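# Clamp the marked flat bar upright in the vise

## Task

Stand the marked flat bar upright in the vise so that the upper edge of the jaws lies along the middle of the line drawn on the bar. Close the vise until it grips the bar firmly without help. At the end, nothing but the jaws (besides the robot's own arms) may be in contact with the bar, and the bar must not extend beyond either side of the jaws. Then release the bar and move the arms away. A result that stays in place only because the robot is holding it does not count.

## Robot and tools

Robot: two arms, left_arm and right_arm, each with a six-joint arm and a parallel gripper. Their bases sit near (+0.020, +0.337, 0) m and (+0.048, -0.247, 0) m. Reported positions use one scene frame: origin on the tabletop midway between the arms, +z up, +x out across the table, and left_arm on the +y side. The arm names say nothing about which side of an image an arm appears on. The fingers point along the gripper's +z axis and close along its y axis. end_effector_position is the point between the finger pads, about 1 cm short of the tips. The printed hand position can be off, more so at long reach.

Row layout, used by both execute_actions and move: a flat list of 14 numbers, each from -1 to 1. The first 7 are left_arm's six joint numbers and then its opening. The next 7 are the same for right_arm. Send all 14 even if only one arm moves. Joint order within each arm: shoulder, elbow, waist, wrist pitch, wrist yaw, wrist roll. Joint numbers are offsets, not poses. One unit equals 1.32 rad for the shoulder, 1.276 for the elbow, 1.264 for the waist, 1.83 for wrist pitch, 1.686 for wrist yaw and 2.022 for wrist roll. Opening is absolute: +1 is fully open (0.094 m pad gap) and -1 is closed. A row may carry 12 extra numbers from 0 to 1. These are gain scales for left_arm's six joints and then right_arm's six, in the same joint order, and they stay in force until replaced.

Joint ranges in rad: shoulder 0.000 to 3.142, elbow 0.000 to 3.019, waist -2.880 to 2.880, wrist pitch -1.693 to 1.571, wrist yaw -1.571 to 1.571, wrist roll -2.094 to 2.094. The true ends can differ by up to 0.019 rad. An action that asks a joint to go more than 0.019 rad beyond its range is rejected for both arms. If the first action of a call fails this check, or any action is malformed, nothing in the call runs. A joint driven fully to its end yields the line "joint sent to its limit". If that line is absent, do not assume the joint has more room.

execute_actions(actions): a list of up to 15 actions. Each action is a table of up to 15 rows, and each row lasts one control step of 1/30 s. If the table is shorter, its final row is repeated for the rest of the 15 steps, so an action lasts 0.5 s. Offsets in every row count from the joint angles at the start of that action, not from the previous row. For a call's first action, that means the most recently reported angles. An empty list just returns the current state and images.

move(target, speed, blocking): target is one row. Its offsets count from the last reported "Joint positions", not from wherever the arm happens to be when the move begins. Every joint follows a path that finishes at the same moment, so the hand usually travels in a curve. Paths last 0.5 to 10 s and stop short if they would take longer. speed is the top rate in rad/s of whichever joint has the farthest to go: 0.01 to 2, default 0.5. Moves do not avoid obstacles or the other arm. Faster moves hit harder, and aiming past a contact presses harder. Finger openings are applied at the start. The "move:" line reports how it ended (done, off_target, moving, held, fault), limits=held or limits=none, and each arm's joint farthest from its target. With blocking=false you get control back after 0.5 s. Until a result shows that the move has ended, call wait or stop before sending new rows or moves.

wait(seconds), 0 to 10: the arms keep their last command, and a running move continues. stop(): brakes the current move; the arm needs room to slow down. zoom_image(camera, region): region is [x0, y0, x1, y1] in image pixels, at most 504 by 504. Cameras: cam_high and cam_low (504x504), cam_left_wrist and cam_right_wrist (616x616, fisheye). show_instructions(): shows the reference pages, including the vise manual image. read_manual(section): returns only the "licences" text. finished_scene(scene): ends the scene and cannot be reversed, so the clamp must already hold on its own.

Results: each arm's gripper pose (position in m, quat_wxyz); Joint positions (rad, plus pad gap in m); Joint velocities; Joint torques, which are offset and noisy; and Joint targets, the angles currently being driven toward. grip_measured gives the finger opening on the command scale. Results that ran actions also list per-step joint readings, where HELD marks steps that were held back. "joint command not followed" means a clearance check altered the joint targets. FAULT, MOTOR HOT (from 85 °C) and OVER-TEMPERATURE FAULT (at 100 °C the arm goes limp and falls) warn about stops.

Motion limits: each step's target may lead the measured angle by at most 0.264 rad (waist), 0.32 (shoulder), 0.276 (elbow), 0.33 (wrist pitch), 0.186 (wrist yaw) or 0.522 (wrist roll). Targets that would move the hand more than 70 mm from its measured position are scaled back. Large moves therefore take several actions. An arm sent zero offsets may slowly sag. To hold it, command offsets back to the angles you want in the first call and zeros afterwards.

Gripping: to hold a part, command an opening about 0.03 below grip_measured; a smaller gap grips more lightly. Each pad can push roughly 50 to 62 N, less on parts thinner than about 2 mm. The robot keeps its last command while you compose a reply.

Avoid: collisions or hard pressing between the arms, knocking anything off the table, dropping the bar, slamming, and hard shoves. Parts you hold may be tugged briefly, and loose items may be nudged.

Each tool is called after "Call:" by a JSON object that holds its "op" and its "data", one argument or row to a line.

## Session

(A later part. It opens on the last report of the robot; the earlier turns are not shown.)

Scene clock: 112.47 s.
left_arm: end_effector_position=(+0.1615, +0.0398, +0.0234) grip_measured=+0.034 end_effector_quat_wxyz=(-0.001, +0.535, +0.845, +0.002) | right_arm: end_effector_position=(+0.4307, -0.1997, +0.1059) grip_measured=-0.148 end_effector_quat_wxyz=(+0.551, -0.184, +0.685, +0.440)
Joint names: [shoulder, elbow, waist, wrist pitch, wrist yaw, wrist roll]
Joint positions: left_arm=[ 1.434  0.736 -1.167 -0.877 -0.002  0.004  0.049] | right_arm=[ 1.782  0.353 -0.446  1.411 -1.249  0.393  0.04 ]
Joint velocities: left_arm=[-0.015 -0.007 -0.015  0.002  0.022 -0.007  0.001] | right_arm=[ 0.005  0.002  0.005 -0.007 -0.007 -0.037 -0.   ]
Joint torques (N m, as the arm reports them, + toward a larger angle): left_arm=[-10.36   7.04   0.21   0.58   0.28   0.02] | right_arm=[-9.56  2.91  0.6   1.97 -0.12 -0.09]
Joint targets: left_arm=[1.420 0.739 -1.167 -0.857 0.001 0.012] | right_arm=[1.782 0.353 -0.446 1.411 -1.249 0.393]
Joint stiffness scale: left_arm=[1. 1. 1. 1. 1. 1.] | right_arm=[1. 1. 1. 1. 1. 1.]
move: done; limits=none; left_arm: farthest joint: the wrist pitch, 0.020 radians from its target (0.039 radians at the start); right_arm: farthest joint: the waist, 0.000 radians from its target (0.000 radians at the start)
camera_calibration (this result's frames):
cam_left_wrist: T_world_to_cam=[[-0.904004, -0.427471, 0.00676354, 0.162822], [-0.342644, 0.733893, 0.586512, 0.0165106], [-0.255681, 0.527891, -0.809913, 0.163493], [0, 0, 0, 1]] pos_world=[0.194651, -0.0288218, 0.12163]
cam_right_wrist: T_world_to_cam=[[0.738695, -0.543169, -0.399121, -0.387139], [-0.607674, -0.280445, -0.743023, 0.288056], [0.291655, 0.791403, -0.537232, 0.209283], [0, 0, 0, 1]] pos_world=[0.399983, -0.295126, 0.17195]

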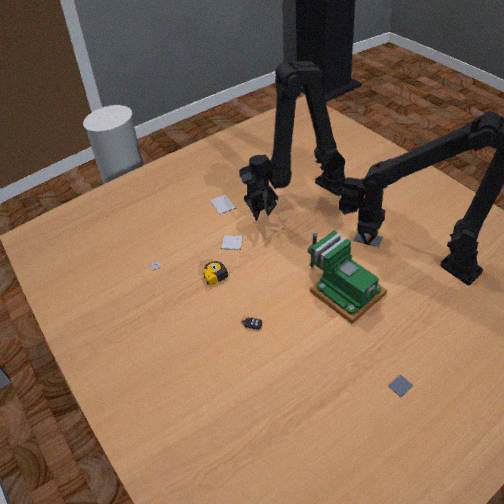

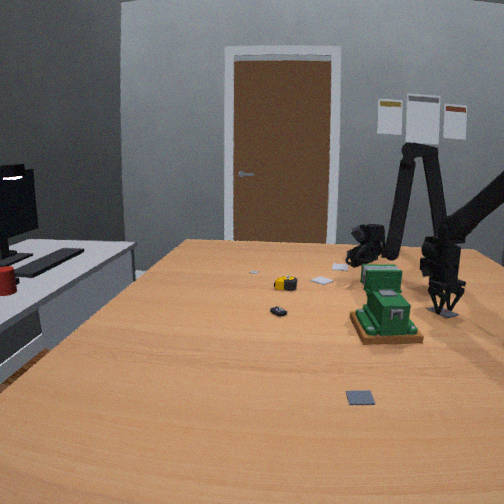

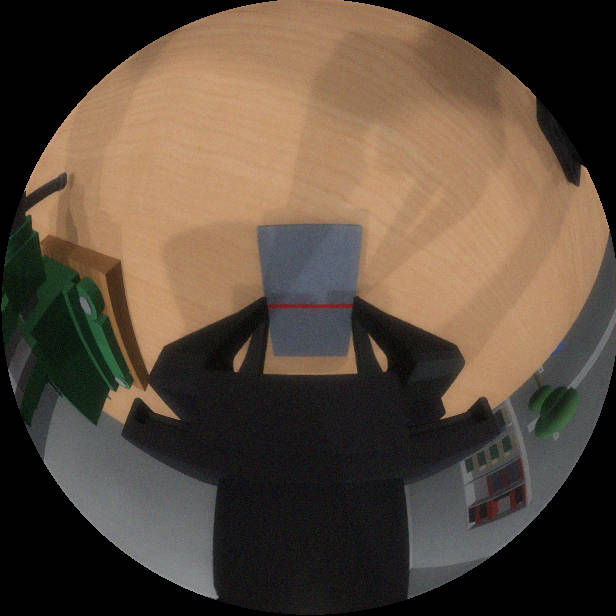

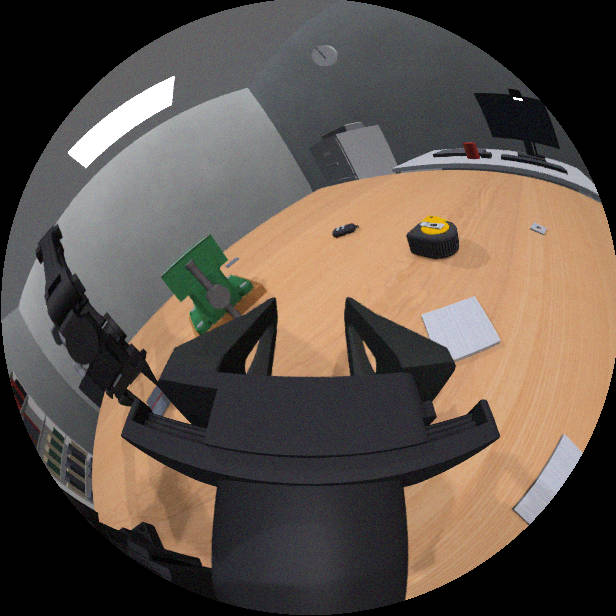

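Call:
{"op": "execute_actions", "data": {
  "actions": [
    [[0.008,0,0,0,0,0,0.015,0,0,0,0,0,0,-0.149],[0.012,0,0,0,0,0,0.015,0,0,0,0,0,0,-0.149],[0.015,0,0,0,0,0,0.015,0,0,0,0,0,0,-0.149],[0.018,0,0,0,0,0,0.015,0,0,0,0,0,0,-0.149],[0.020,0,0,0,0,0,0.015,0,0,0,0,0,0,-0.149],[0.022,0,0,0,0,0,0.015,0,0,0,0,0,0,-0.149],[0.024,0,0,0,0,0,0.015,0,0,0,0,0,0,-0.149],[0.026,0,0,0,0,0,0.015,0,0,0,0,0,0,-0.149],[0.028,0,0,0,0,0,0.015,0,0,0,0,0,0,-0.149]]
  ]
}}

Scene clock: 114.37 s.
left_arm: end_effector_position=(+0.1606, +0.0416, +0.0179) grip_measured=+0.033 end_effector_quat_wxyz=(-0.009, +0.535, +0.845, +0.007) | right_arm: end_effector_position=(+0.4307, -0.1997, +0.1059) grip_measured=-0.148 end_effector_quat_wxyz=(+0.551, -0.184, +0.685, +0.440)
Joint names: [shoulder, elbow, waist, wrist pitch, wrist yaw, wrist roll]
Joint positions: left_arm=[ 1.452  0.736 -1.167 -0.877 -0.002  0.005  0.049] | right_arm=[ 1.782  0.353 -0.446  1.411 -1.249  0.393  0.04 ]
Joint velocities: left_arm=[ 0.005  0.022 -0.015  0.012 -0.007  0.037  0.001] | right_arm=[-0.015  0.012 -0.015 -0.022 -0.037 -0.007  0.   ]
Joint torques (N m, as the arm reports them, + toward a larger angle): left_arm=[-7.6   7.07  0.12 -0.12  0.01  0.  ] | right_arm=[-9.58  2.91  0.64  1.97 -0.12 -0.09]
Joint targets: left_arm=[1.472 0.736 -1.167 -0.877 -0.002 0.004] | right_arm=[1.782 0.353 -0.446 1.411 -1.249 0.393]
Joint stiffness scale: left_arm=[1. 1. 1. 1. 1. 1.] | right_arm=[1. 1. 1. 1. 1. 1.]
Step readings (joint positions):
0: left_arm=[1.434 0.736 -1.167 -0.877 -0.002 0.005] | right_arm=[1.782 0.353 -0.446 1.411 -1.249 0.393]
1: left_arm=[1.434 0.736 -1.167 -0.877 -0.002 0.005] | right_arm=[1.782 0.353 -0.446 1.411 -1.249 0.393]
2: left_arm=[1.435 0.736 -1.167 -0.877 -0.002 0.005] | right_arm=[1.782 0.353 -0.446 1.411 -1.249 0.393]
4: left_arm=[1.437 0.736 -1.167 -0.877 -0.002 0.005] | right_arm=[1.782 0.353 -0.446 1.411 -1.249 0.393]
8: left_arm=[1.450 0.736 -1.167 -0.877 -0.002 0.005] | right_arm=[1.782 0.353 -0.446 1.411 -1.249 0.393]
15: Joint positions above
camera_calibration (this result's frames):
cam_left_wrist: T_world_to_cam=[[-0.904277, -0.426892, 0.00685239, 0.162869], [-0.337492, 0.724549, 0.600939, 0.0174347], [-0.261501, 0.541103, -0.799265, 0.158089], [0, 0, 0, 1]] pos_world=[0.194503, -0.0286472, 0.114762]
cam_right_wrist: T_world_to_cam=[[0.738695, -0.543169, -0.399121, -0.387139], [-0.607674, -0.280445, -0.743023, 0.288056], [0.291655, 0.791403, -0.537232, 0.209283], [0, 0, 0, 1]] pos_world=[0.399983, -0.295126, 0.17195]

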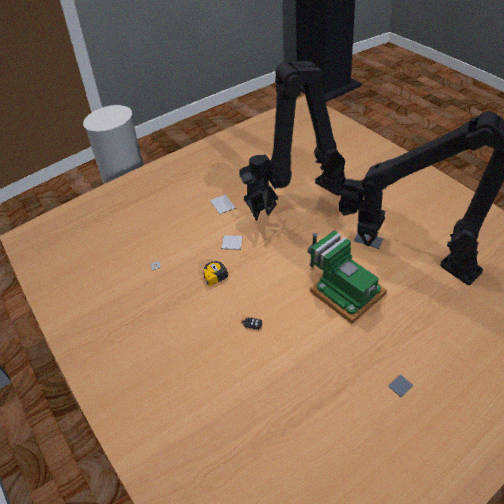

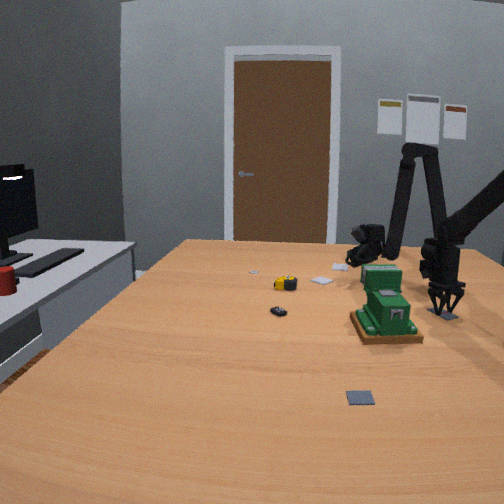

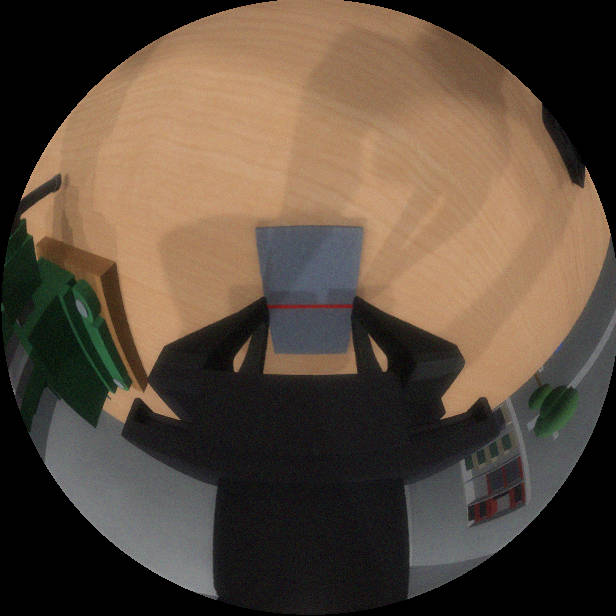

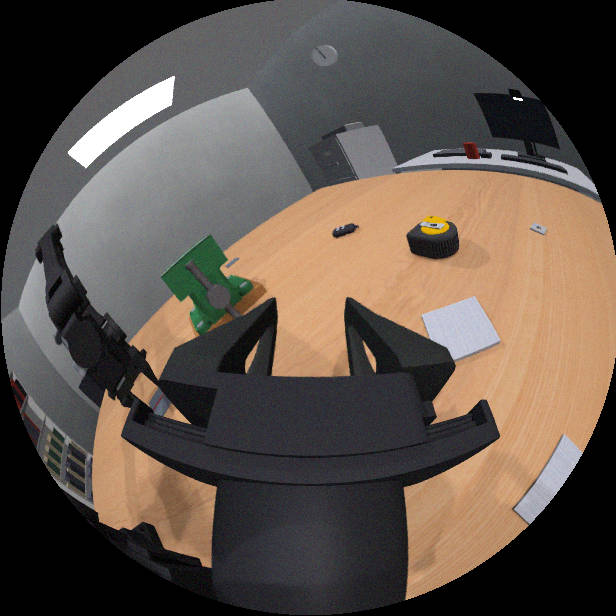

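Call:
{"op": "execute_actions", "data": {
  "actions": [
    [[0,0,0,0,0,0,0.1,0,0,0,0,0,0,-0.149],[0,0,0,0,0,0,0.2,0,0,0,0,0,0,-0.149],[0,0,0,0,0,0,0.3,0,0,0,0,0,0,-0.149],[0,0,0,0,0,0,0.3,0,0,0,0,0,0,-0.149],[-0.008,0,0,0,0,0,0.3,0,0,0,0,0,0,-0.149],[-0.012,0,0,0,0,0,0.3,0,0,0,0,0,0,-0.149],[-0.015,0,0,0,0,0,0.3,0,0,0,0,0,0,-0.149],[-0.018,0,0,0,0,0,0.3,0,0,0,0,0,0,-0.149],[-0.020,0,0,0,0,0,0.3,0,0,0,0,0,0,-0.149]]
  ]
}}

Scene clock: 118.43 s.
left_arm: end_effector_position=(+0.1614, +0.0400, +0.0233) grip_measured=+0.297 end_effector_quat_wxyz=(-0.002, +0.535, +0.845, +0.002) | right_arm: end_effector_position=(+0.4307, -0.1997, +0.1059) grip_measured=-0.148 end_effector_quat_wxyz=(+0.551, -0.184, +0.685, +0.440)
Joint names: [shoulder, elbow, waist, wrist pitch, wrist yaw, wrist roll]
Joint positions: left_arm=[ 1.434  0.735 -1.167 -0.877 -0.002  0.005  0.061] | right_arm=[ 1.782  0.353 -0.446  1.411 -1.249  0.393  0.04 ]
Joint velocities: left_arm=[-0.015 -0.022 -0.015 -0.002 -0.051 -0.007  0.   ] | right_arm=[ 0.005  0.007  0.005 -0.007  0.066 -0.037  0.   ]
Joint torques (N m, as the arm reports them, + toward a larger angle): left_arm=[-10.28   6.95  -0.46  -0.12   0.12  -0.04] | right_arm=[-9.54  2.91  0.62  1.97 -0.12 -0.09]
Joint targets: left_arm=[1.426 0.736 -1.167 -0.877 -0.002 0.005] | right_arm=[1.782 0.353 -0.446 1.411 -1.249 0.393]
Joint stiffness scale: left_arm=[1. 1. 1. 1. 1. 1.] | right_arm=[1. 1. 1. 1. 1. 1.]
Step readings (joint positions):
0: left_arm=[1.452 0.736 -1.167 -0.877 -0.002 0.005] | right_arm=[1.782 0.353 -0.446 1.411 -1.249 0.393]
1: left_arm=[1.452 0.736 -1.167 -0.877 -0.002 0.005] | right_arm=[1.782 0.353 -0.446 1.411 -1.249 0.393]
2: left_arm=[1.452 0.736 -1.167 -0.877 -0.002 0.005] | right_arm=[1.782 0.353 -0.446 1.411 -1.249 0.393]
4: left_arm=[1.452 0.736 -1.167 -0.877 -0.002 0.005] | right_arm=[1.782 0.353 -0.446 1.411 -1.249 0.393]
8: left_arm=[1.448 0.735 -1.167 -0.877 -0.002 0.005] | right_arm=[1.782 0.353 -0.446 1.411 -1.249 0.393]
15: Joint positions above
camera_calibration (this result's frames):
cam_left_wrist: T_world_to_cam=[[-0.904328, -0.426784, 0.00676921, 0.162847], [-0.341985, 0.733952, 0.586822, 0.0163078], [-0.255414, 0.528365, -0.809688, 0.163226], [0, 0, 0, 1]] pos_world=[0.194534, -0.0287117, 0.12149]
cam_right_wrist: T_world_to_cam=[[0.738695, -0.543169, -0.399121, -0.387139], [-0.607674, -0.280445, -0.743023, 0.288056], [0.291655, 0.791403, -0.537232, 0.209283], [0, 0, 0, 1]] pos_world=[0.399983, -0.295126, 0.17195]

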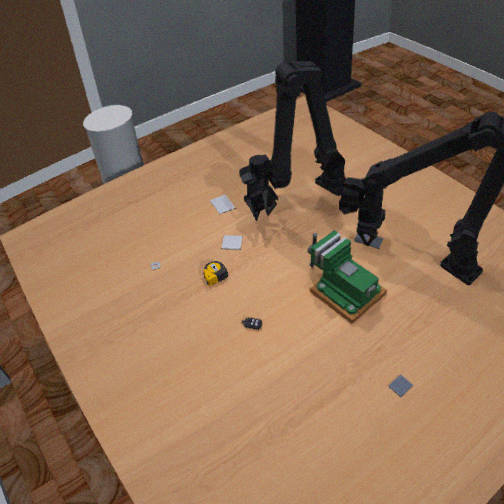

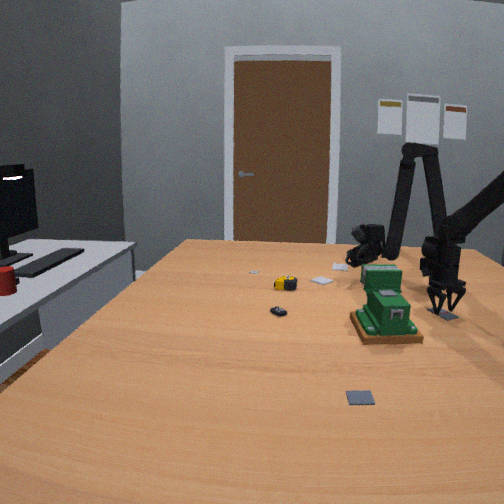

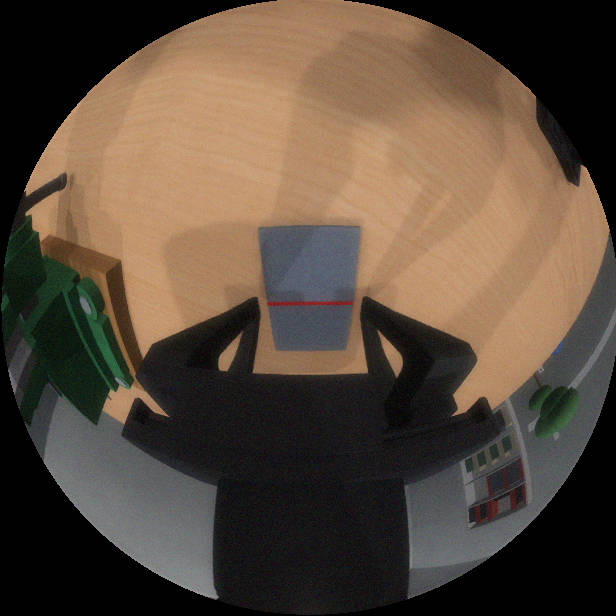

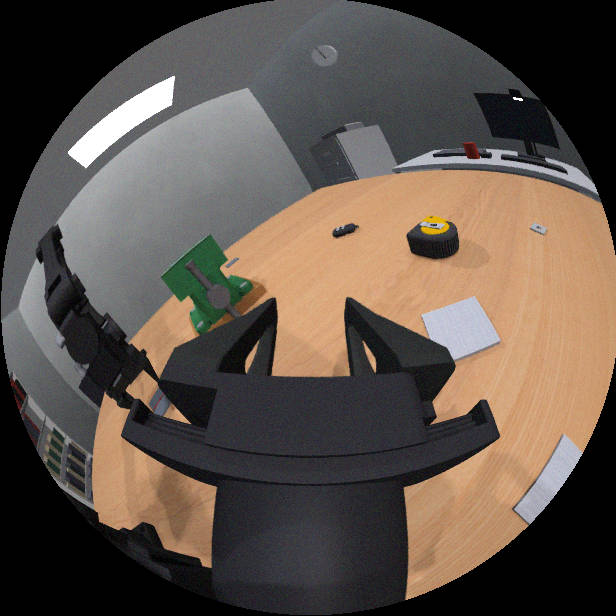

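Call:
{"op": "move", "data": {
  "target": [0.198, 0.2292, 0, -0.1643, 0, 0, 0.3, 0, 0, 0, 0, 0, 0, -0.149],
  "speed": 0.35
}}

Scene clock: 120.67 s.
left_arm: end_effector_position=(+0.1751, +0.0112, +0.0207) grip_measured=+0.297 end_effector_quat_wxyz=(-0.115, +0.530, +0.837, +0.074) | right_arm: end_effector_position=(+0.4307, -0.1997, +0.1059) grip_measured=-0.148 end_effector_quat_wxyz=(+0.551, -0.184, +0.685, +0.440)
Joint names: [shoulder, elbow, waist, wrist pitch, wrist yaw, wrist roll]
Joint positions: left_arm=[ 1.683  0.997 -1.167 -1.159 -0.002  0.005  0.061] | right_arm=[ 1.782  0.353 -0.446  1.411 -1.249  0.393  0.04 ]
Joint velocities: left_arm=[ 0.005  0.002 -0.005 -0.007  0.022 -0.051  0.001] | right_arm=[-0.015 -0.002 -0.015 -0.002  0.007 -0.007  0.   ]
Joint torques (N m, as the arm reports them, + toward a larger angle): left_arm=[-10.94   8.68   1.4   -1.27   0.17  -0.05] | right_arm=[-9.52  2.91  0.62  1.97 -0.12 -0.09]
Joint targets: left_arm=[1.696 1.028 -1.167 -1.178 -0.002 0.005] | right_arm=[1.782 0.353 -0.446 1.411 -1.249 0.393]
Joint stiffness scale: left_arm=[1. 1. 1. 1. 1. 1.] | right_arm=[1. 1. 1. 1. 1. 1.]
move: off_target (left_arm); limits=none; left_arm: farthest joint: the elbow, 0.031 radians from its target (0.292 radians at the start); right_arm: farthest joint: the waist, 0.000 radians from its target (0.000 radians at the start)
camera_calibration (this result's frames):
cam_left_wrist: T_world_to_cam=[[-0.90343, -0.428657, 0.00816943, 0.162786], [-0.261885, 0.566829, 0.781102, 0.0274263], [-0.339456, 0.703532, -0.62435, 0.188675], [0, 0, 0, 1]] pos_world=[0.218295, -0.0785056, 0.0950467]
cam_right_wrist: T_world_to_cam=[[0.738695, -0.543169, -0.399121, -0.387139], [-0.607674, -0.280445, -0.743023, 0.288056], [0.291655, 0.791403, -0.537232, 0.209283], [0, 0, 0, 1]] pos_world=[0.399983, -0.295126, 0.17195]

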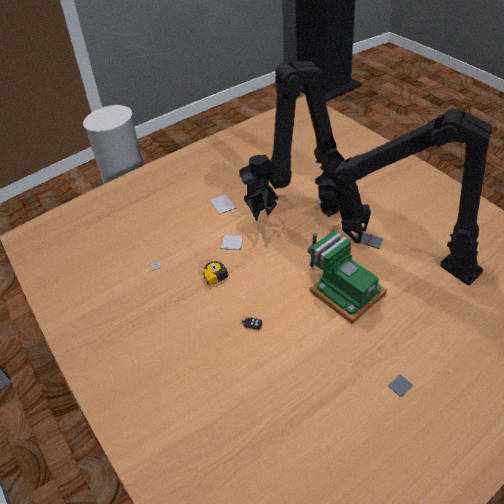

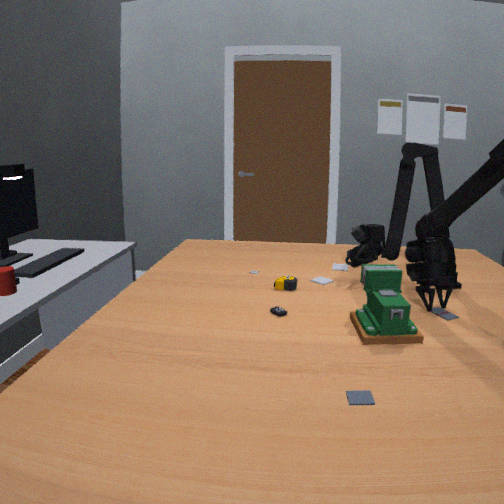

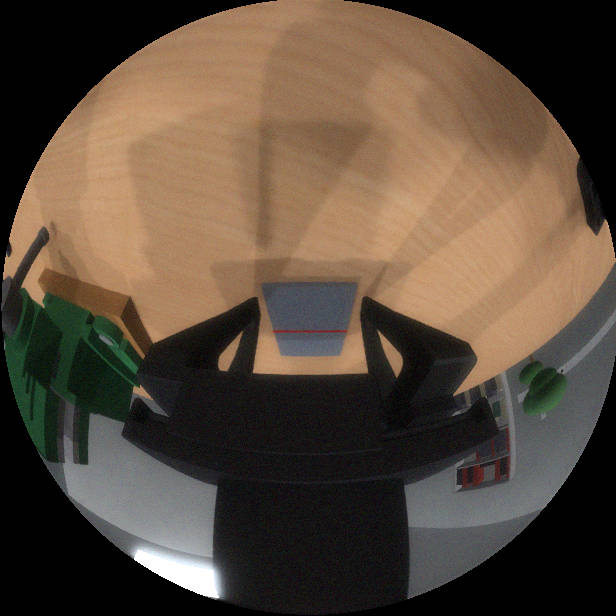

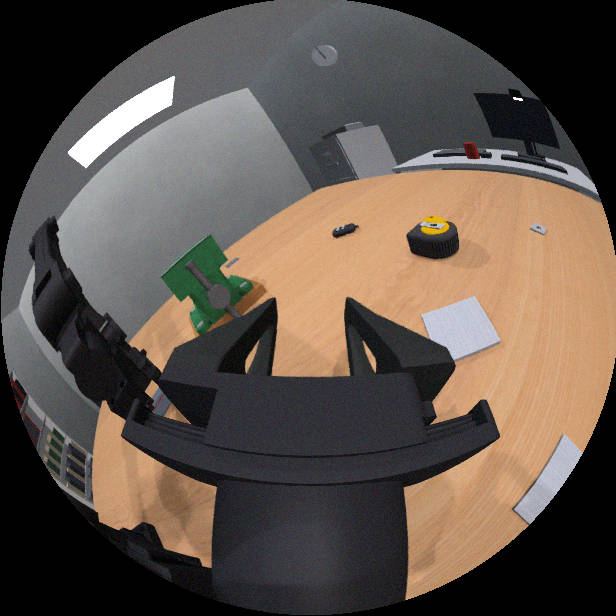

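Call:
{"op": "zoom_image", "data": {
  "camera": "cam_left_wrist",
  "region": [235, 260, 385, 370]
}}

Region (235, 260, 385, 370) of cam_left_wrist's 616x616 image, scaled by 3.360, with more detail than that image has; it fills the top 370 rows of this view, and the rest is white.

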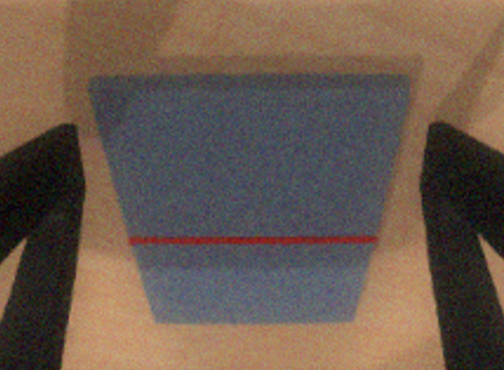

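Call:
{"op": "execute_actions", "data": {
  "actions": [
    [[0.004,0.024,0,0,0,0,0.3,0,0,0,0,0,0,-0.149],[0.008,0.027,0,0,0,0,0.3,0,0,0,0,0,0,-0.149],[0.011,0.030,0,0,0,0,0.3,0,0,0,0,0,0,-0.149],[0.013,0.033,0,0,0,0,0.3,0,0,0,0,0,0,-0.149],[0.015,0.035,0,0,0,0,0.3,0,0,0,0,0,0,-0.149],[0.017,0.037,0,0,0,0,0.3,0,0,0,0,0,0,-0.149],[0.019,0.039,0,0,0,0,0.3,0,0,0,0,0,0,-0.149],[0.021,0.041,0,0,0,0,0.3,0,0,0,0,0,0,-0.149],[0.023,0.0423,0,0,0,0,0.3,0,0,0,0,0,0,-0.149],[0.025,0.0423,0,0,0,0,0.3,0,0,0,0,0,0,-0.149],[0.027,0.0423,0,0,0,0,0.3,0,0,0,0,0,0,-0.149]]
  ]
}}

Scene clock: 127.73 s.
left_arm: end_effector_position=(+0.1788, +0.0035, +0.0201) grip_measured=+0.297 end_effector_quat_wxyz=(-0.113, +0.531, +0.837, +0.072) | right_arm: end_effector_position=(+0.4307, -0.1997, +0.1059) grip_measured=-0.148 end_effector_quat_wxyz=(+0.551, -0.184, +0.685, +0.440)
Joint names: [shoulder, elbow, waist, wrist pitch, wrist yaw, wrist roll]
Joint positions: left_arm=[ 1.699  1.019 -1.167 -1.159 -0.002  0.005  0.061] | right_arm=[ 1.782  0.353 -0.446  1.411 -1.249  0.393  0.04 ]
Joint velocities: left_arm=[ 0.015  0.002 -0.005  0.002 -0.037 -0.095  0.001] | right_arm=[-0.005  0.002  0.015 -0.007 -0.022  0.007  0.   ]
Joint torques (N m, as the arm reports them, + toward a larger angle): left_arm=[-10.95   8.81  -0.61  -0.52   0.15   0.02] | right_arm=[-9.55  2.91  0.63  1.97 -0.12 -0.09]
Joint targets: left_arm=[1.719 1.050 -1.167 -1.159 -0.002 0.005] | right_arm=[1.782 0.353 -0.446 1.411 -1.249 0.393]
Joint stiffness scale: left_arm=[1. 1. 1. 1. 1. 1.] | right_arm=[1. 1. 1. 1. 1. 1.]
Step readings (joint positions):
0: left_arm=[1.683 0.997 -1.167 -1.159 -0.002 0.005] | right_arm=[1.782 0.353 -0.446 1.411 -1.249 0.393]
1: left_arm=[1.683 0.997 -1.167 -1.159 -0.002 0.005] | right_arm=[1.782 0.353 -0.446 1.411 -1.249 0.393]
2: left_arm=[1.683 0.997 -1.167 -1.159 -0.002 0.005] | right_arm=[1.782 0.353 -0.446 1.411 -1.249 0.393]
4: left_arm=[1.683 0.997 -1.167 -1.159 -0.002 0.005] | right_arm=[1.782 0.353 -0.446 1.411 -1.249 0.393]
8: left_arm=[1.686 1.006 -1.167 -1.159 -0.002 0.005] | right_arm=[1.782 0.353 -0.446 1.411 -1.249 0.393]
15: Joint positions above
camera_calibration (this result's frames):
cam_left_wrist: T_world_to_cam=[[-0.903449, -0.428618, 0.00815478, 0.162818], [-0.263679, 0.570585, 0.777757, 0.0336494], [-0.338014, 0.700513, -0.628512, 0.194828], [0, 0, 0, 1]] pos_world=[0.221825, -0.085893, 0.0949533]
cam_right_wrist: T_world_to_cam=[[0.738695, -0.543169, -0.399121, -0.387139], [-0.607674, -0.280445, -0.743023, 0.288056], [0.291655, 0.791403, -0.537232, 0.209283], [0, 0, 0, 1]] pos_world=[0.399983, -0.295126, 0.17195]

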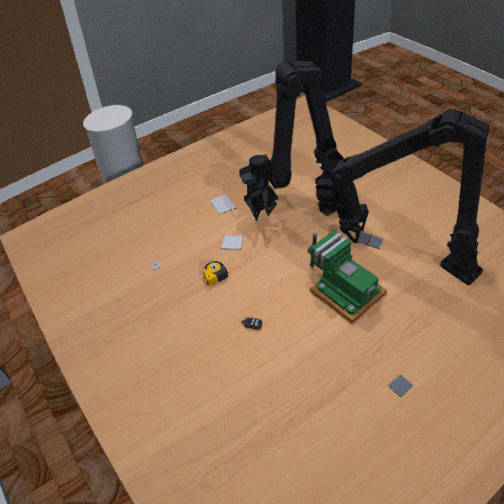

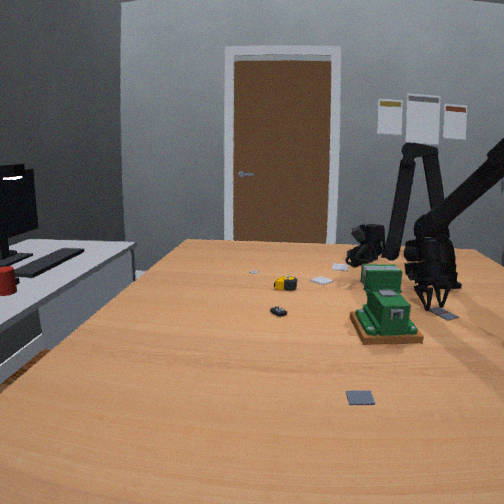

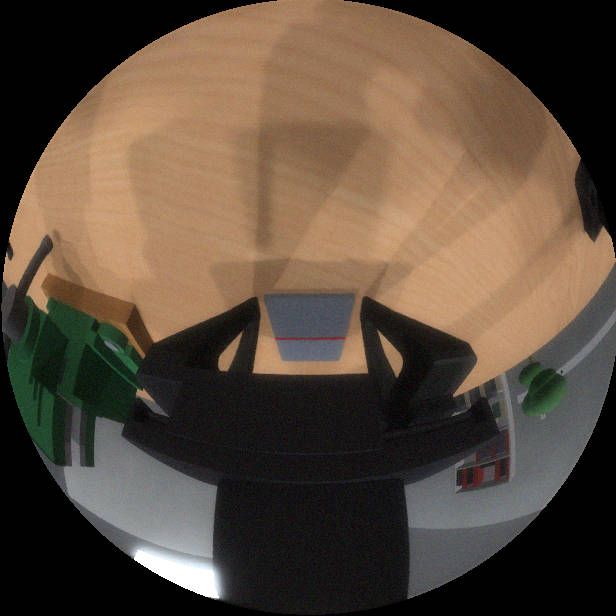

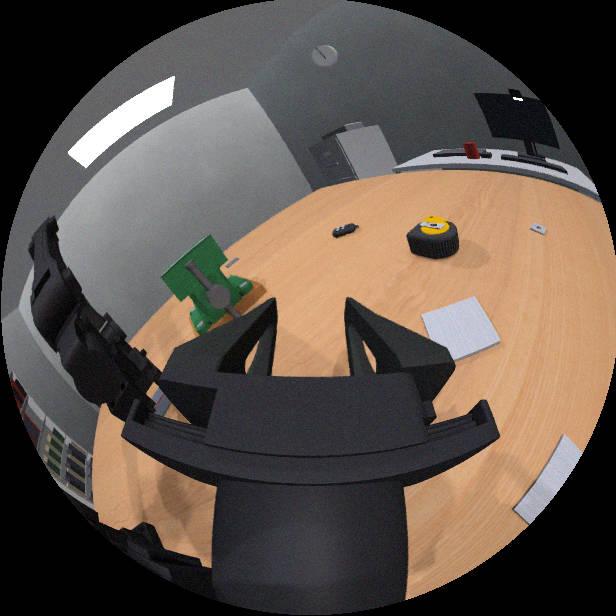

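Call:
{"op": "execute_actions", "data": {
  "actions": [
    [[0.012,0.01,0,0,0,0,0.2,0,0,0,0,0,0,-0.149],[0.012,0.01,0,0,0,0,0.15,0,0,0,0,0,0,-0.149],[0.012,0.01,0,0,0,0,0.12,0,0,0,0,0,0,-0.149],[0.012,0.01,0,0,0,0,0.10,0,0,0,0,0,0,-0.149],[0.012,0.01,0,0,0,0,0.08,0,0,0,0,0,0,-0.149],[0.012,0.01,0,0,0,0,0.06,0,0,0,0,0,0,-0.149],[0.012,0.01,0,0,0,0,0.04,0,0,0,0,0,0,-0.149],[0.012,0.01,0,0,0,0,0.02,0,0,0,0,0,0,-0.149],[0.012,0.01,0,0,0,0,0.01,0,0,0,0,0,0,-0.149]]
  ]
}}

Scene clock: 129.83 s.
left_arm: end_effector_position=(+0.1787, +0.0035, +0.0199) grip_measured=+0.028 end_effector_quat_wxyz=(-0.113, +0.531, +0.837, +0.072) | right_arm: end_effector_position=(+0.4307, -0.1997, +0.1059) grip_measured=-0.148 end_effector_quat_wxyz=(+0.551, -0.184, +0.685, +0.440)
Joint names: [shoulder, elbow, waist, wrist pitch, wrist yaw, wrist roll]
Joint positions: left_arm=[ 1.7    1.019 -1.167 -1.159 -0.002  0.005  0.048] | right_arm=[ 1.782  0.353 -0.446  1.411 -1.249  0.393  0.04 ]
Joint velocities: left_arm=[-0.005  0.017 -0.005  0.002  0.022 -0.007 -0.   ] | right_arm=[ 0.005  0.007 -0.005  0.002 -0.066 -0.007 -0.   ]
Joint torques (N m, as the arm reports them, + toward a larger angle): left_arm=[-11.25   7.42   1.01  -0.41   0.07  -0.05] | right_arm=[-9.53  2.91  0.62  1.97 -0.12 -0.09]
Joint targets: left_arm=[1.715 1.031 -1.167 -1.159 -0.002 0.005] | right_arm=[1.782 0.353 -0.446 1.411 -1.249 0.393]
Joint stiffness scale: left_arm=[1. 1. 1. 1. 1. 1.] | right_arm=[1. 1. 1. 1. 1. 1.]
Step readings (joint positions):
0: left_arm=[1.700 1.019 -1.167 -1.159 -0.002 0.005] | right_arm=[1.782 0.353 -0.446 1.411 -1.249 0.393]
1: left_arm=[1.700 1.019 -1.167 -1.159 -0.002 0.005] | right_arm=[1.782 0.353 -0.446 1.411 -1.249 0.393]
2: left_arm=[1.700 1.019 -1.167 -1.159 -0.002 0.005] | right_arm=[1.782 0.353 -0.446 1.411 -1.249 0.393]
4: left_arm=[1.700 1.019 -1.167 -1.159 -0.002 0.005] | right_arm=[1.782 0.353 -0.446 1.411 -1.249 0.393]
8: left_arm=[1.700 1.019 -1.167 -1.159 -0.002 0.005] | right_arm=[1.782 0.353 -0.446 1.411 -1.249 0.393]
15: Joint positions above
camera_calibration (this result's frames):
cam_left_wrist: T_world_to_cam=[[-0.903448, -0.428621, 0.00815583, 0.162819], [-0.263551, 0.570318, 0.777997, 0.0336992], [-0.338117, 0.70073, -0.628216, 0.194724], [0, 0, 0, 1]] pos_world=[0.221819, -0.0858807, 0.094783]
cam_right_wrist: T_world_to_cam=[[0.738695, -0.543169, -0.399121, -0.387139], [-0.607674, -0.280445, -0.743023, 0.288056], [0.291655, 0.791403, -0.537232, 0.209283], [0, 0, 0, 1]] pos_world=[0.399983, -0.295126, 0.17195]

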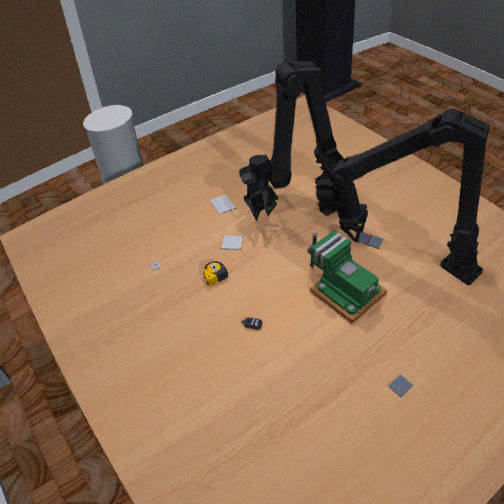

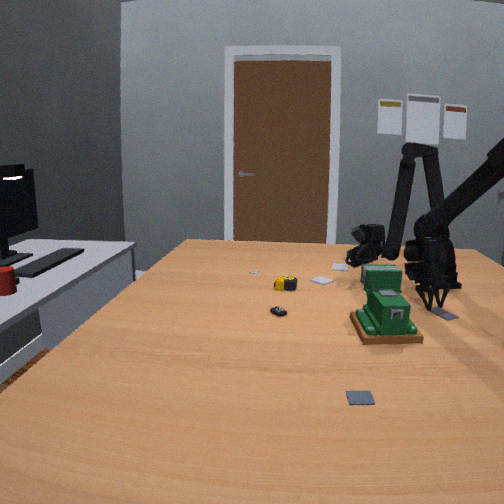

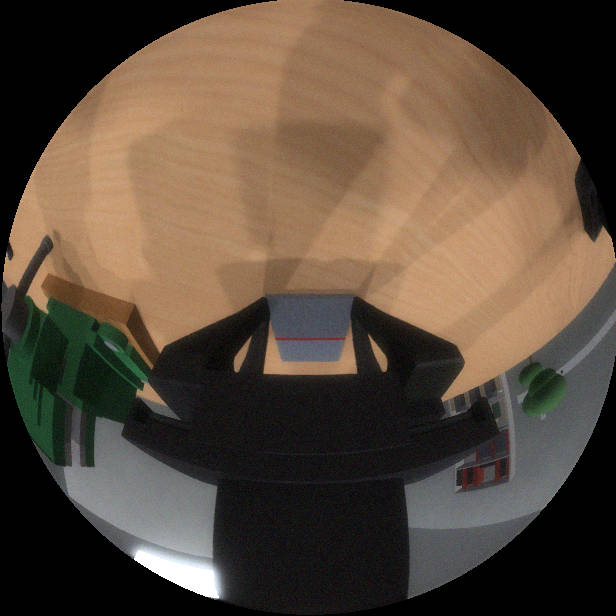

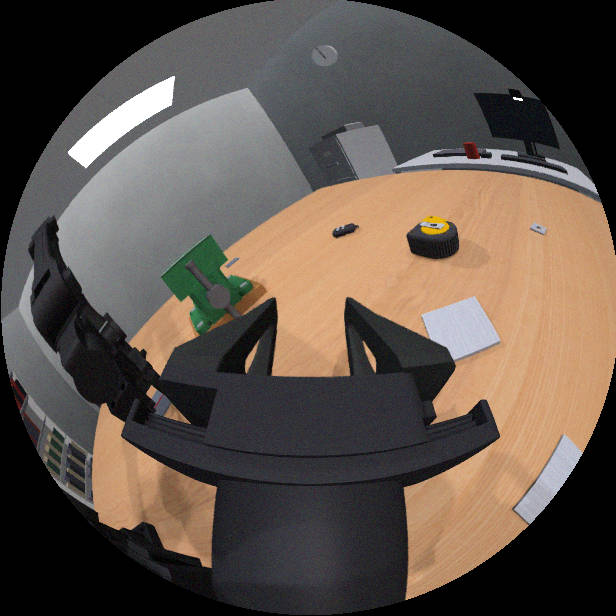

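Call:
{"op": "execute_actions", "data": {
  "actions": [
    [[-0.008,0,0,0,0,0,0.0,0,0,0,0,0,0,-0.149],[-0.013,0,0,0,0,0,0.0,0,0,0,0,0,0,-0.149],[-0.017,0,0,0,0,0,0.0,0,0,0,0,0,0,-0.149],[-0.020,0,0,0,0,0,0.0,0,0,0,0,0,0,-0.149],[-0.023,0,0,0,0,0,0.0,0,0,0,0,0,0,-0.149],[-0.026,0,0,0,0,0,0.0,0,0,0,0,0,0,-0.149],[-0.029,0,0,0,0,0,0.0,0,0,0,0,0,0,-0.149],[-0.032,0,0,0,0,0,0.0,0,0,0,0,0,0,-0.149],[-0.035,0,0,0,0,0,0.0,0,0,0,0,0,0,-0.149],[-0.037,0,0,0,0,0,0.0,0,0,0,0,0,0,-0.149]]
  ]
}}

Scene clock: 142.70 s.
left_arm: end_effector_position=(+0.1805, -0.0001, +0.0334) grip_measured=+0.027 end_effector_quat_wxyz=(-0.097, +0.532, +0.839, +0.062) | right_arm: end_effector_position=(+0.4307, -0.1997, +0.1059) grip_measured=-0.148 end_effector_quat_wxyz=(+0.551, -0.184, +0.685, +0.440)
Joint names: [shoulder, elbow, waist, wrist pitch, wrist yaw, wrist roll]
Joint positions: left_arm=[ 1.661  1.019 -1.167 -1.159 -0.002  0.005  0.048] | right_arm=[ 1.782  0.353 -0.446  1.411 -1.249  0.393  0.04 ]
Joint velocities: left_arm=[-0.005 -0.007 -0.005 -0.007  0.037 -0.081 -0.001] | right_arm=[-0.005 -0.007 -0.015  0.017  0.007 -0.007 -0.001]
Joint torques (N m, as the arm reports them, + toward a larger angle): left_arm=[-13.42   6.57   0.25  -0.34   0.11  -0.01] | right_arm=[-9.55  2.91  0.66  1.97 -0.12 -0.09]
Joint targets: left_arm=[1.651 1.019 -1.167 -1.159 -0.002 0.005] | right_arm=[1.782 0.353 -0.446 1.411 -1.249 0.393]
Joint stiffness scale: left_arm=[1. 1. 1. 1. 1. 1.] | right_arm=[1. 1. 1. 1. 1. 1.]
Step readings (joint positions):
0: left_arm=[1.700 1.019 -1.167 -1.159 -0.002 0.005] | right_arm=[1.782 0.353 -0.446 1.411 -1.249 0.393]
1: left_arm=[1.700 1.019 -1.167 -1.159 -0.002 0.005] | right_arm=[1.782 0.353 -0.446 1.411 -1.249 0.393]
2: left_arm=[1.699 1.019 -1.167 -1.159 -0.002 0.005] | right_arm=[1.782 0.353 -0.446 1.411 -1.249 0.393]
4: left_arm=[1.697 1.019 -1.167 -1.159 -0.002 0.005] | right_arm=[1.782 0.353 -0.446 1.411 -1.249 0.393]
8: left_arm=[1.685 1.019 -1.167 -1.159 -0.002 0.005] | right_arm=[1.782 0.353 -0.446 1.411 -1.249 0.393]
15: Joint positions above
camera_calibration (this result's frames):
cam_left_wrist: T_world_to_cam=[[-0.903582, -0.428339, 0.00804337, 0.162748], [-0.27627, 0.596937, 0.753221, 0.0288728], [-0.327435, 0.678375, -0.657719, 0.205346], [0, 0, 0, 1]] pos_world=[0.222271, -0.086825, 0.112003]
cam_right_wrist: T_world_to_cam=[[0.738695, -0.543169, -0.399121, -0.387139], [-0.607674, -0.280445, -0.743023, 0.288056], [0.291655, 0.791403, -0.537232, 0.209283], [0, 0, 0, 1]] pos_world=[0.399983, -0.295126, 0.17195]

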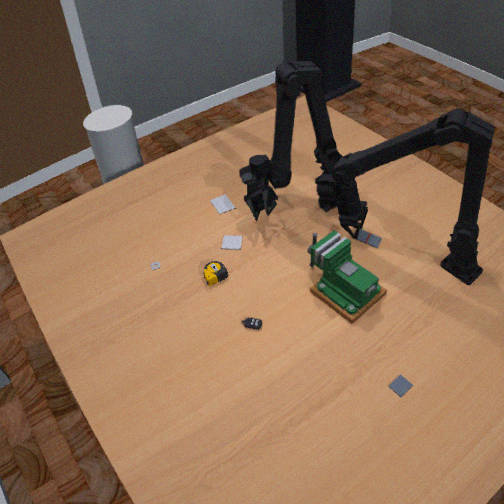

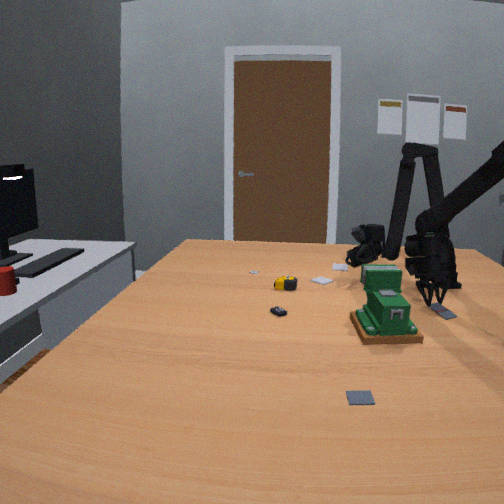

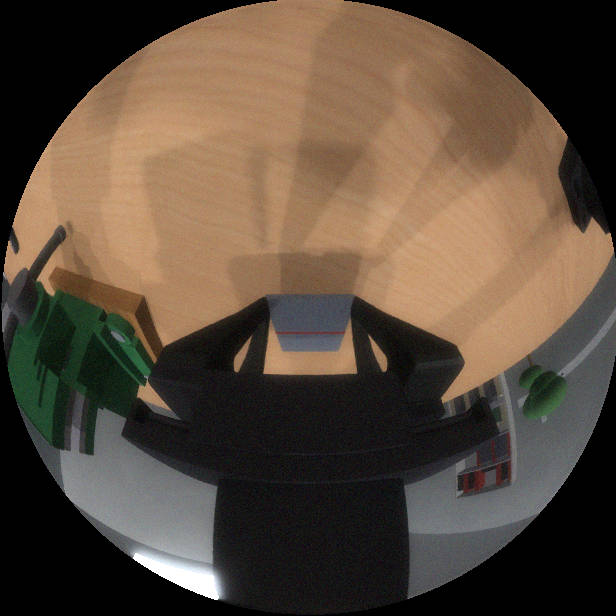

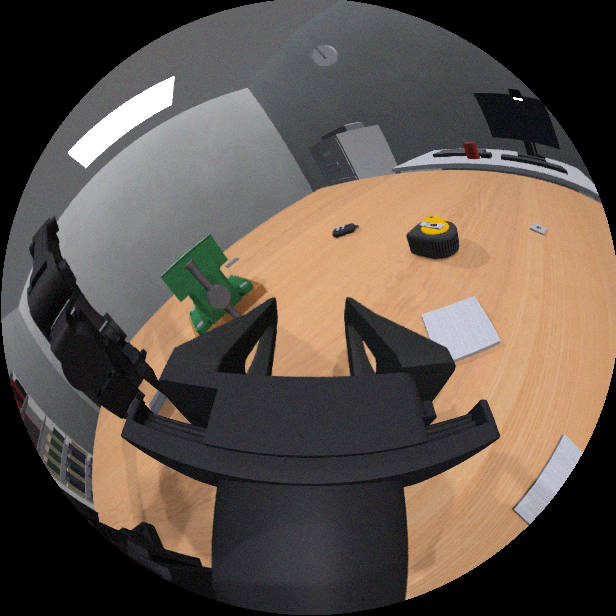

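Call:
{"op": "move", "data": {
  "target": [-0.3294, -0.2641, 0, 0.3119, 0, 0, -0.01, 0, 0, 0, 0, 0, 0, -0.149],
  "speed": 0.45
}}

Scene clock: 167.47 s.
left_arm: end_effector_position=(+0.1838, -0.0072, +0.0823) grip_measured=+0.027 end_effector_quat_wxyz=(+0.169, +0.524, +0.828, -0.105) | right_arm: end_effector_position=(+0.4307, -0.1997, +0.1059) grip_measured=-0.148 end_effector_quat_wxyz=(+0.551, -0.184, +0.685, +0.440)
Joint names: [shoulder, elbow, waist, wrist pitch, wrist yaw, wrist roll]
Joint positions: left_arm=[ 1.233  0.677 -1.167 -0.614 -0.002  0.005  0.048] | right_arm=[ 1.782  0.353 -0.446  1.411 -1.249  0.393  0.04 ]
Joint velocities: left_arm=[-0.005 -0.017 -0.015  0.002 -0.007 -0.022 -0.001] | right_arm=[-0.005 -0.012  0.005  0.002 -0.007  0.037 -0.001]
Joint torques (N m, as the arm reports them, + toward a larger angle): left_arm=[-7.99  8.84  0.53  1.29  0.08 -0.05] | right_arm=[-9.55  2.91  0.62  1.98 -0.12 -0.09]
Joint targets: left_arm=[1.226 0.682 -1.167 -0.589 -0.002 0.005] | right_arm=[1.782 0.353 -0.446 1.411 -1.249 0.393]
Joint stiffness scale: left_arm=[1. 1. 1. 1. 1. 1.] | right_arm=[1. 1. 1. 1. 1. 1.]
move: off_target (left_arm); limits=none; left_arm: farthest joint: the wrist pitch, 0.026 radians from its target (0.571 radians at the start); right_arm: farthest joint: the waist, 0.000 radians from its target (0.000 radians at the start)
camera_calibration (this result's frames):
cam_left_wrist: T_world_to_cam=[[-0.905374, -0.424589, 0.00467542, 0.163012], [-0.413314, 0.883749, 0.21945, 0.0683542], [-0.0973081, 0.196752, -0.975612, 0.223839], [0, 0, 0, 1]] pos_world=[0.19762, -0.0352355, 0.202617]
cam_right_wrist: T_world_to_cam=[[0.738695, -0.543169, -0.399121, -0.387139], [-0.607674, -0.280445, -0.743023, 0.288056], [0.291655, 0.791403, -0.537232, 0.209283], [0, 0, 0, 1]] pos_world=[0.399983, -0.295126, 0.17195]

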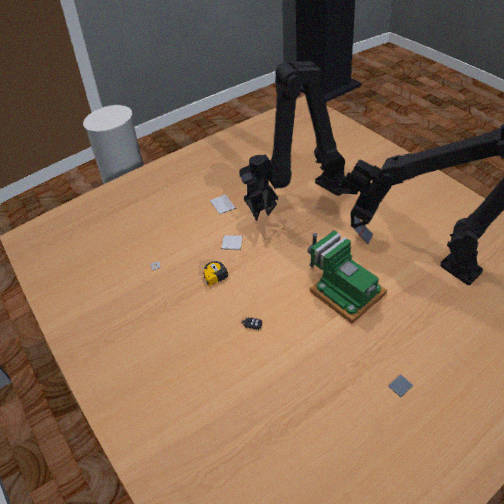

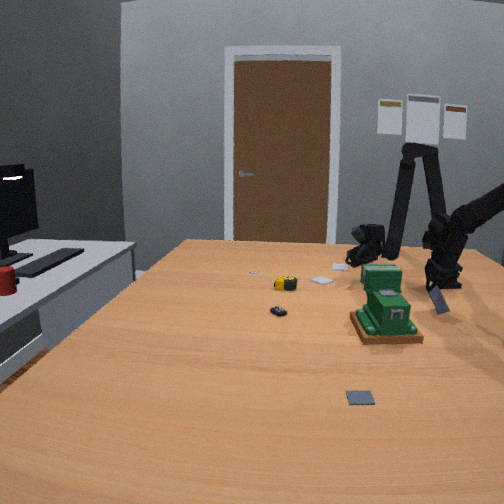

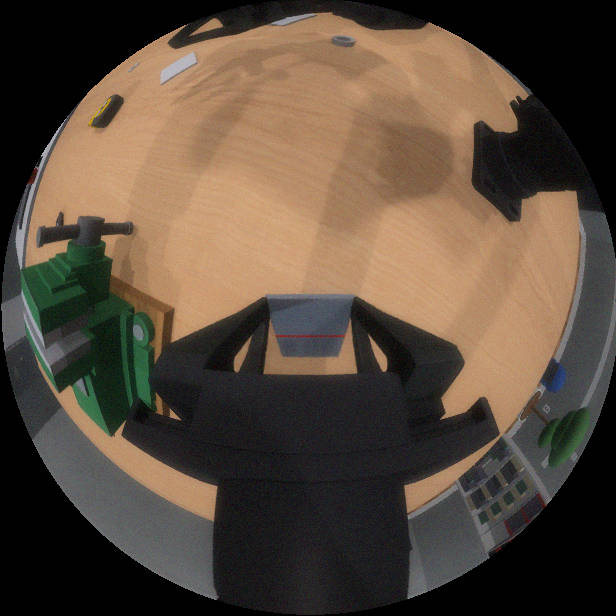

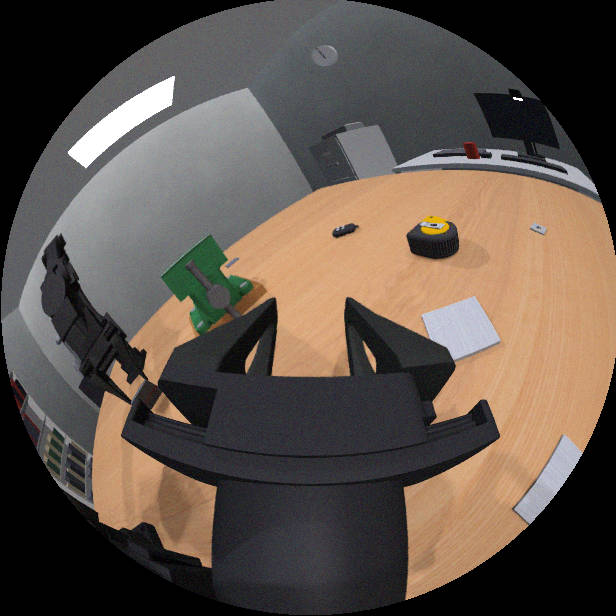

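Call:
{"op": "move", "data": {
  "target": [-0.033, 0.1873, 0.4177, 0.0872, 0.666, 0.3682, -0.01, 0, 0, 0.281, 0, 0, 0, -0.149],
  "speed": 0.6
}}

Scene clock: 173.83 s.
left_arm: end_effector_position=(+0.2705, -0.0247, +0.2725) grip_measured=+0.027 end_effector_quat_wxyz=(+0.345, +0.644, +0.496, -0.470) | right_arm: end_effector_position=(+0.3918, -0.0721, +0.1059) grip_measured=-0.148 end_effector_quat_wxyz=(+0.467, -0.300, +0.643, +0.528)
Joint names: [shoulder, elbow, waist, wrist pitch, wrist yaw, wrist roll]
Joint positions: left_arm=[ 1.203  0.865 -0.646 -0.481  1.115  0.741  0.048] | right_arm=[ 1.782  0.353 -0.099  1.411 -1.249  0.393  0.04 ]
Joint velocities: left_arm=[-0.005  0.002 -0.005  0.007  0.022 -0.007 -0.   ] | right_arm=[ 0.005  0.002  0.005 -0.012 -0.051  0.066 -0.001]
Joint torques (N m, as the arm reports them, + toward a larger angle): left_arm=[-9.46 12.97  0.23  1.44  0.94  0.02] | right_arm=[-9.55  2.92  1.38  1.97 -0.12 -0.09]
Joint targets: left_arm=[1.190 0.916 -0.639 -0.455 1.121 0.749] | right_arm=[1.782 0.353 -0.091 1.411 -1.249 0.393]
Joint stiffness scale: left_arm=[1. 1. 1. 1. 1. 1.] | right_arm=[1. 1. 1. 1. 1. 1.]
move: off_target (left_arm); limits=none; left_arm: farthest joint: the elbow, 0.051 radians from its target (0.239 radians at the start); right_arm: farthest joint: the waist, 0.008 radians from its target (0.356 radians at the start)
camera_calibration (this result's frames):
cam_left_wrist: T_world_to_cam=[[-0.960131, 0.278463, 0.0246481, 0.259878], [0.212585, 0.784544, -0.582494, 0.124743], [-0.181541, -0.55403, -0.812461, 0.381048], [0, 0, 0, 1]] pos_world=[0.292174, 0.0408792, 0.375844]
cam_right_wrist: T_world_to_cam=[[0.879423, -0.259455, -0.399121, -0.323834], [-0.476014, -0.470454, -0.743023, 0.234927], [0.00501276, 0.843419, -0.537232, 0.235732], [0, 0, 0, 1]] pos_world=[0.395434, -0.172319, 0.17195]

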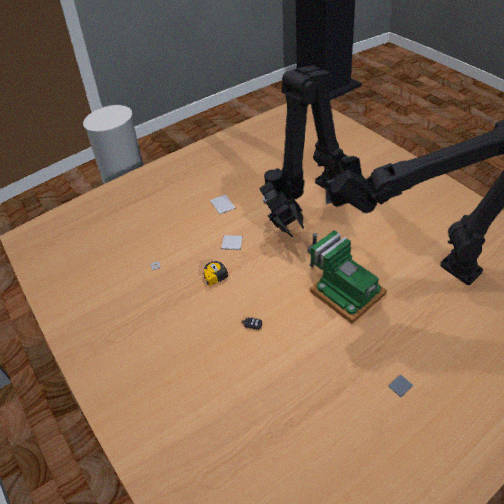

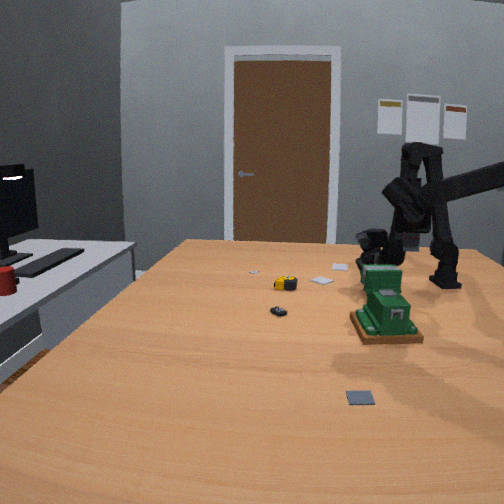

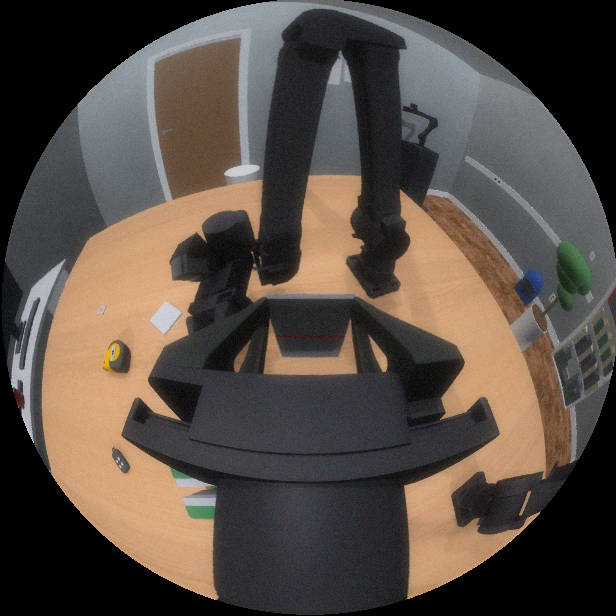

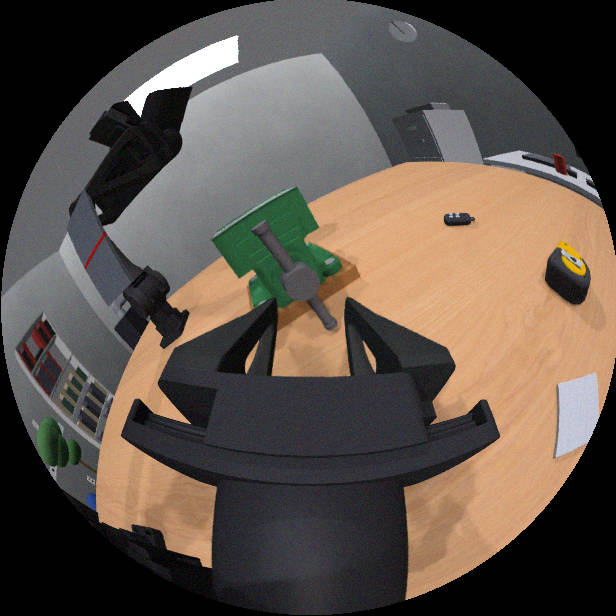

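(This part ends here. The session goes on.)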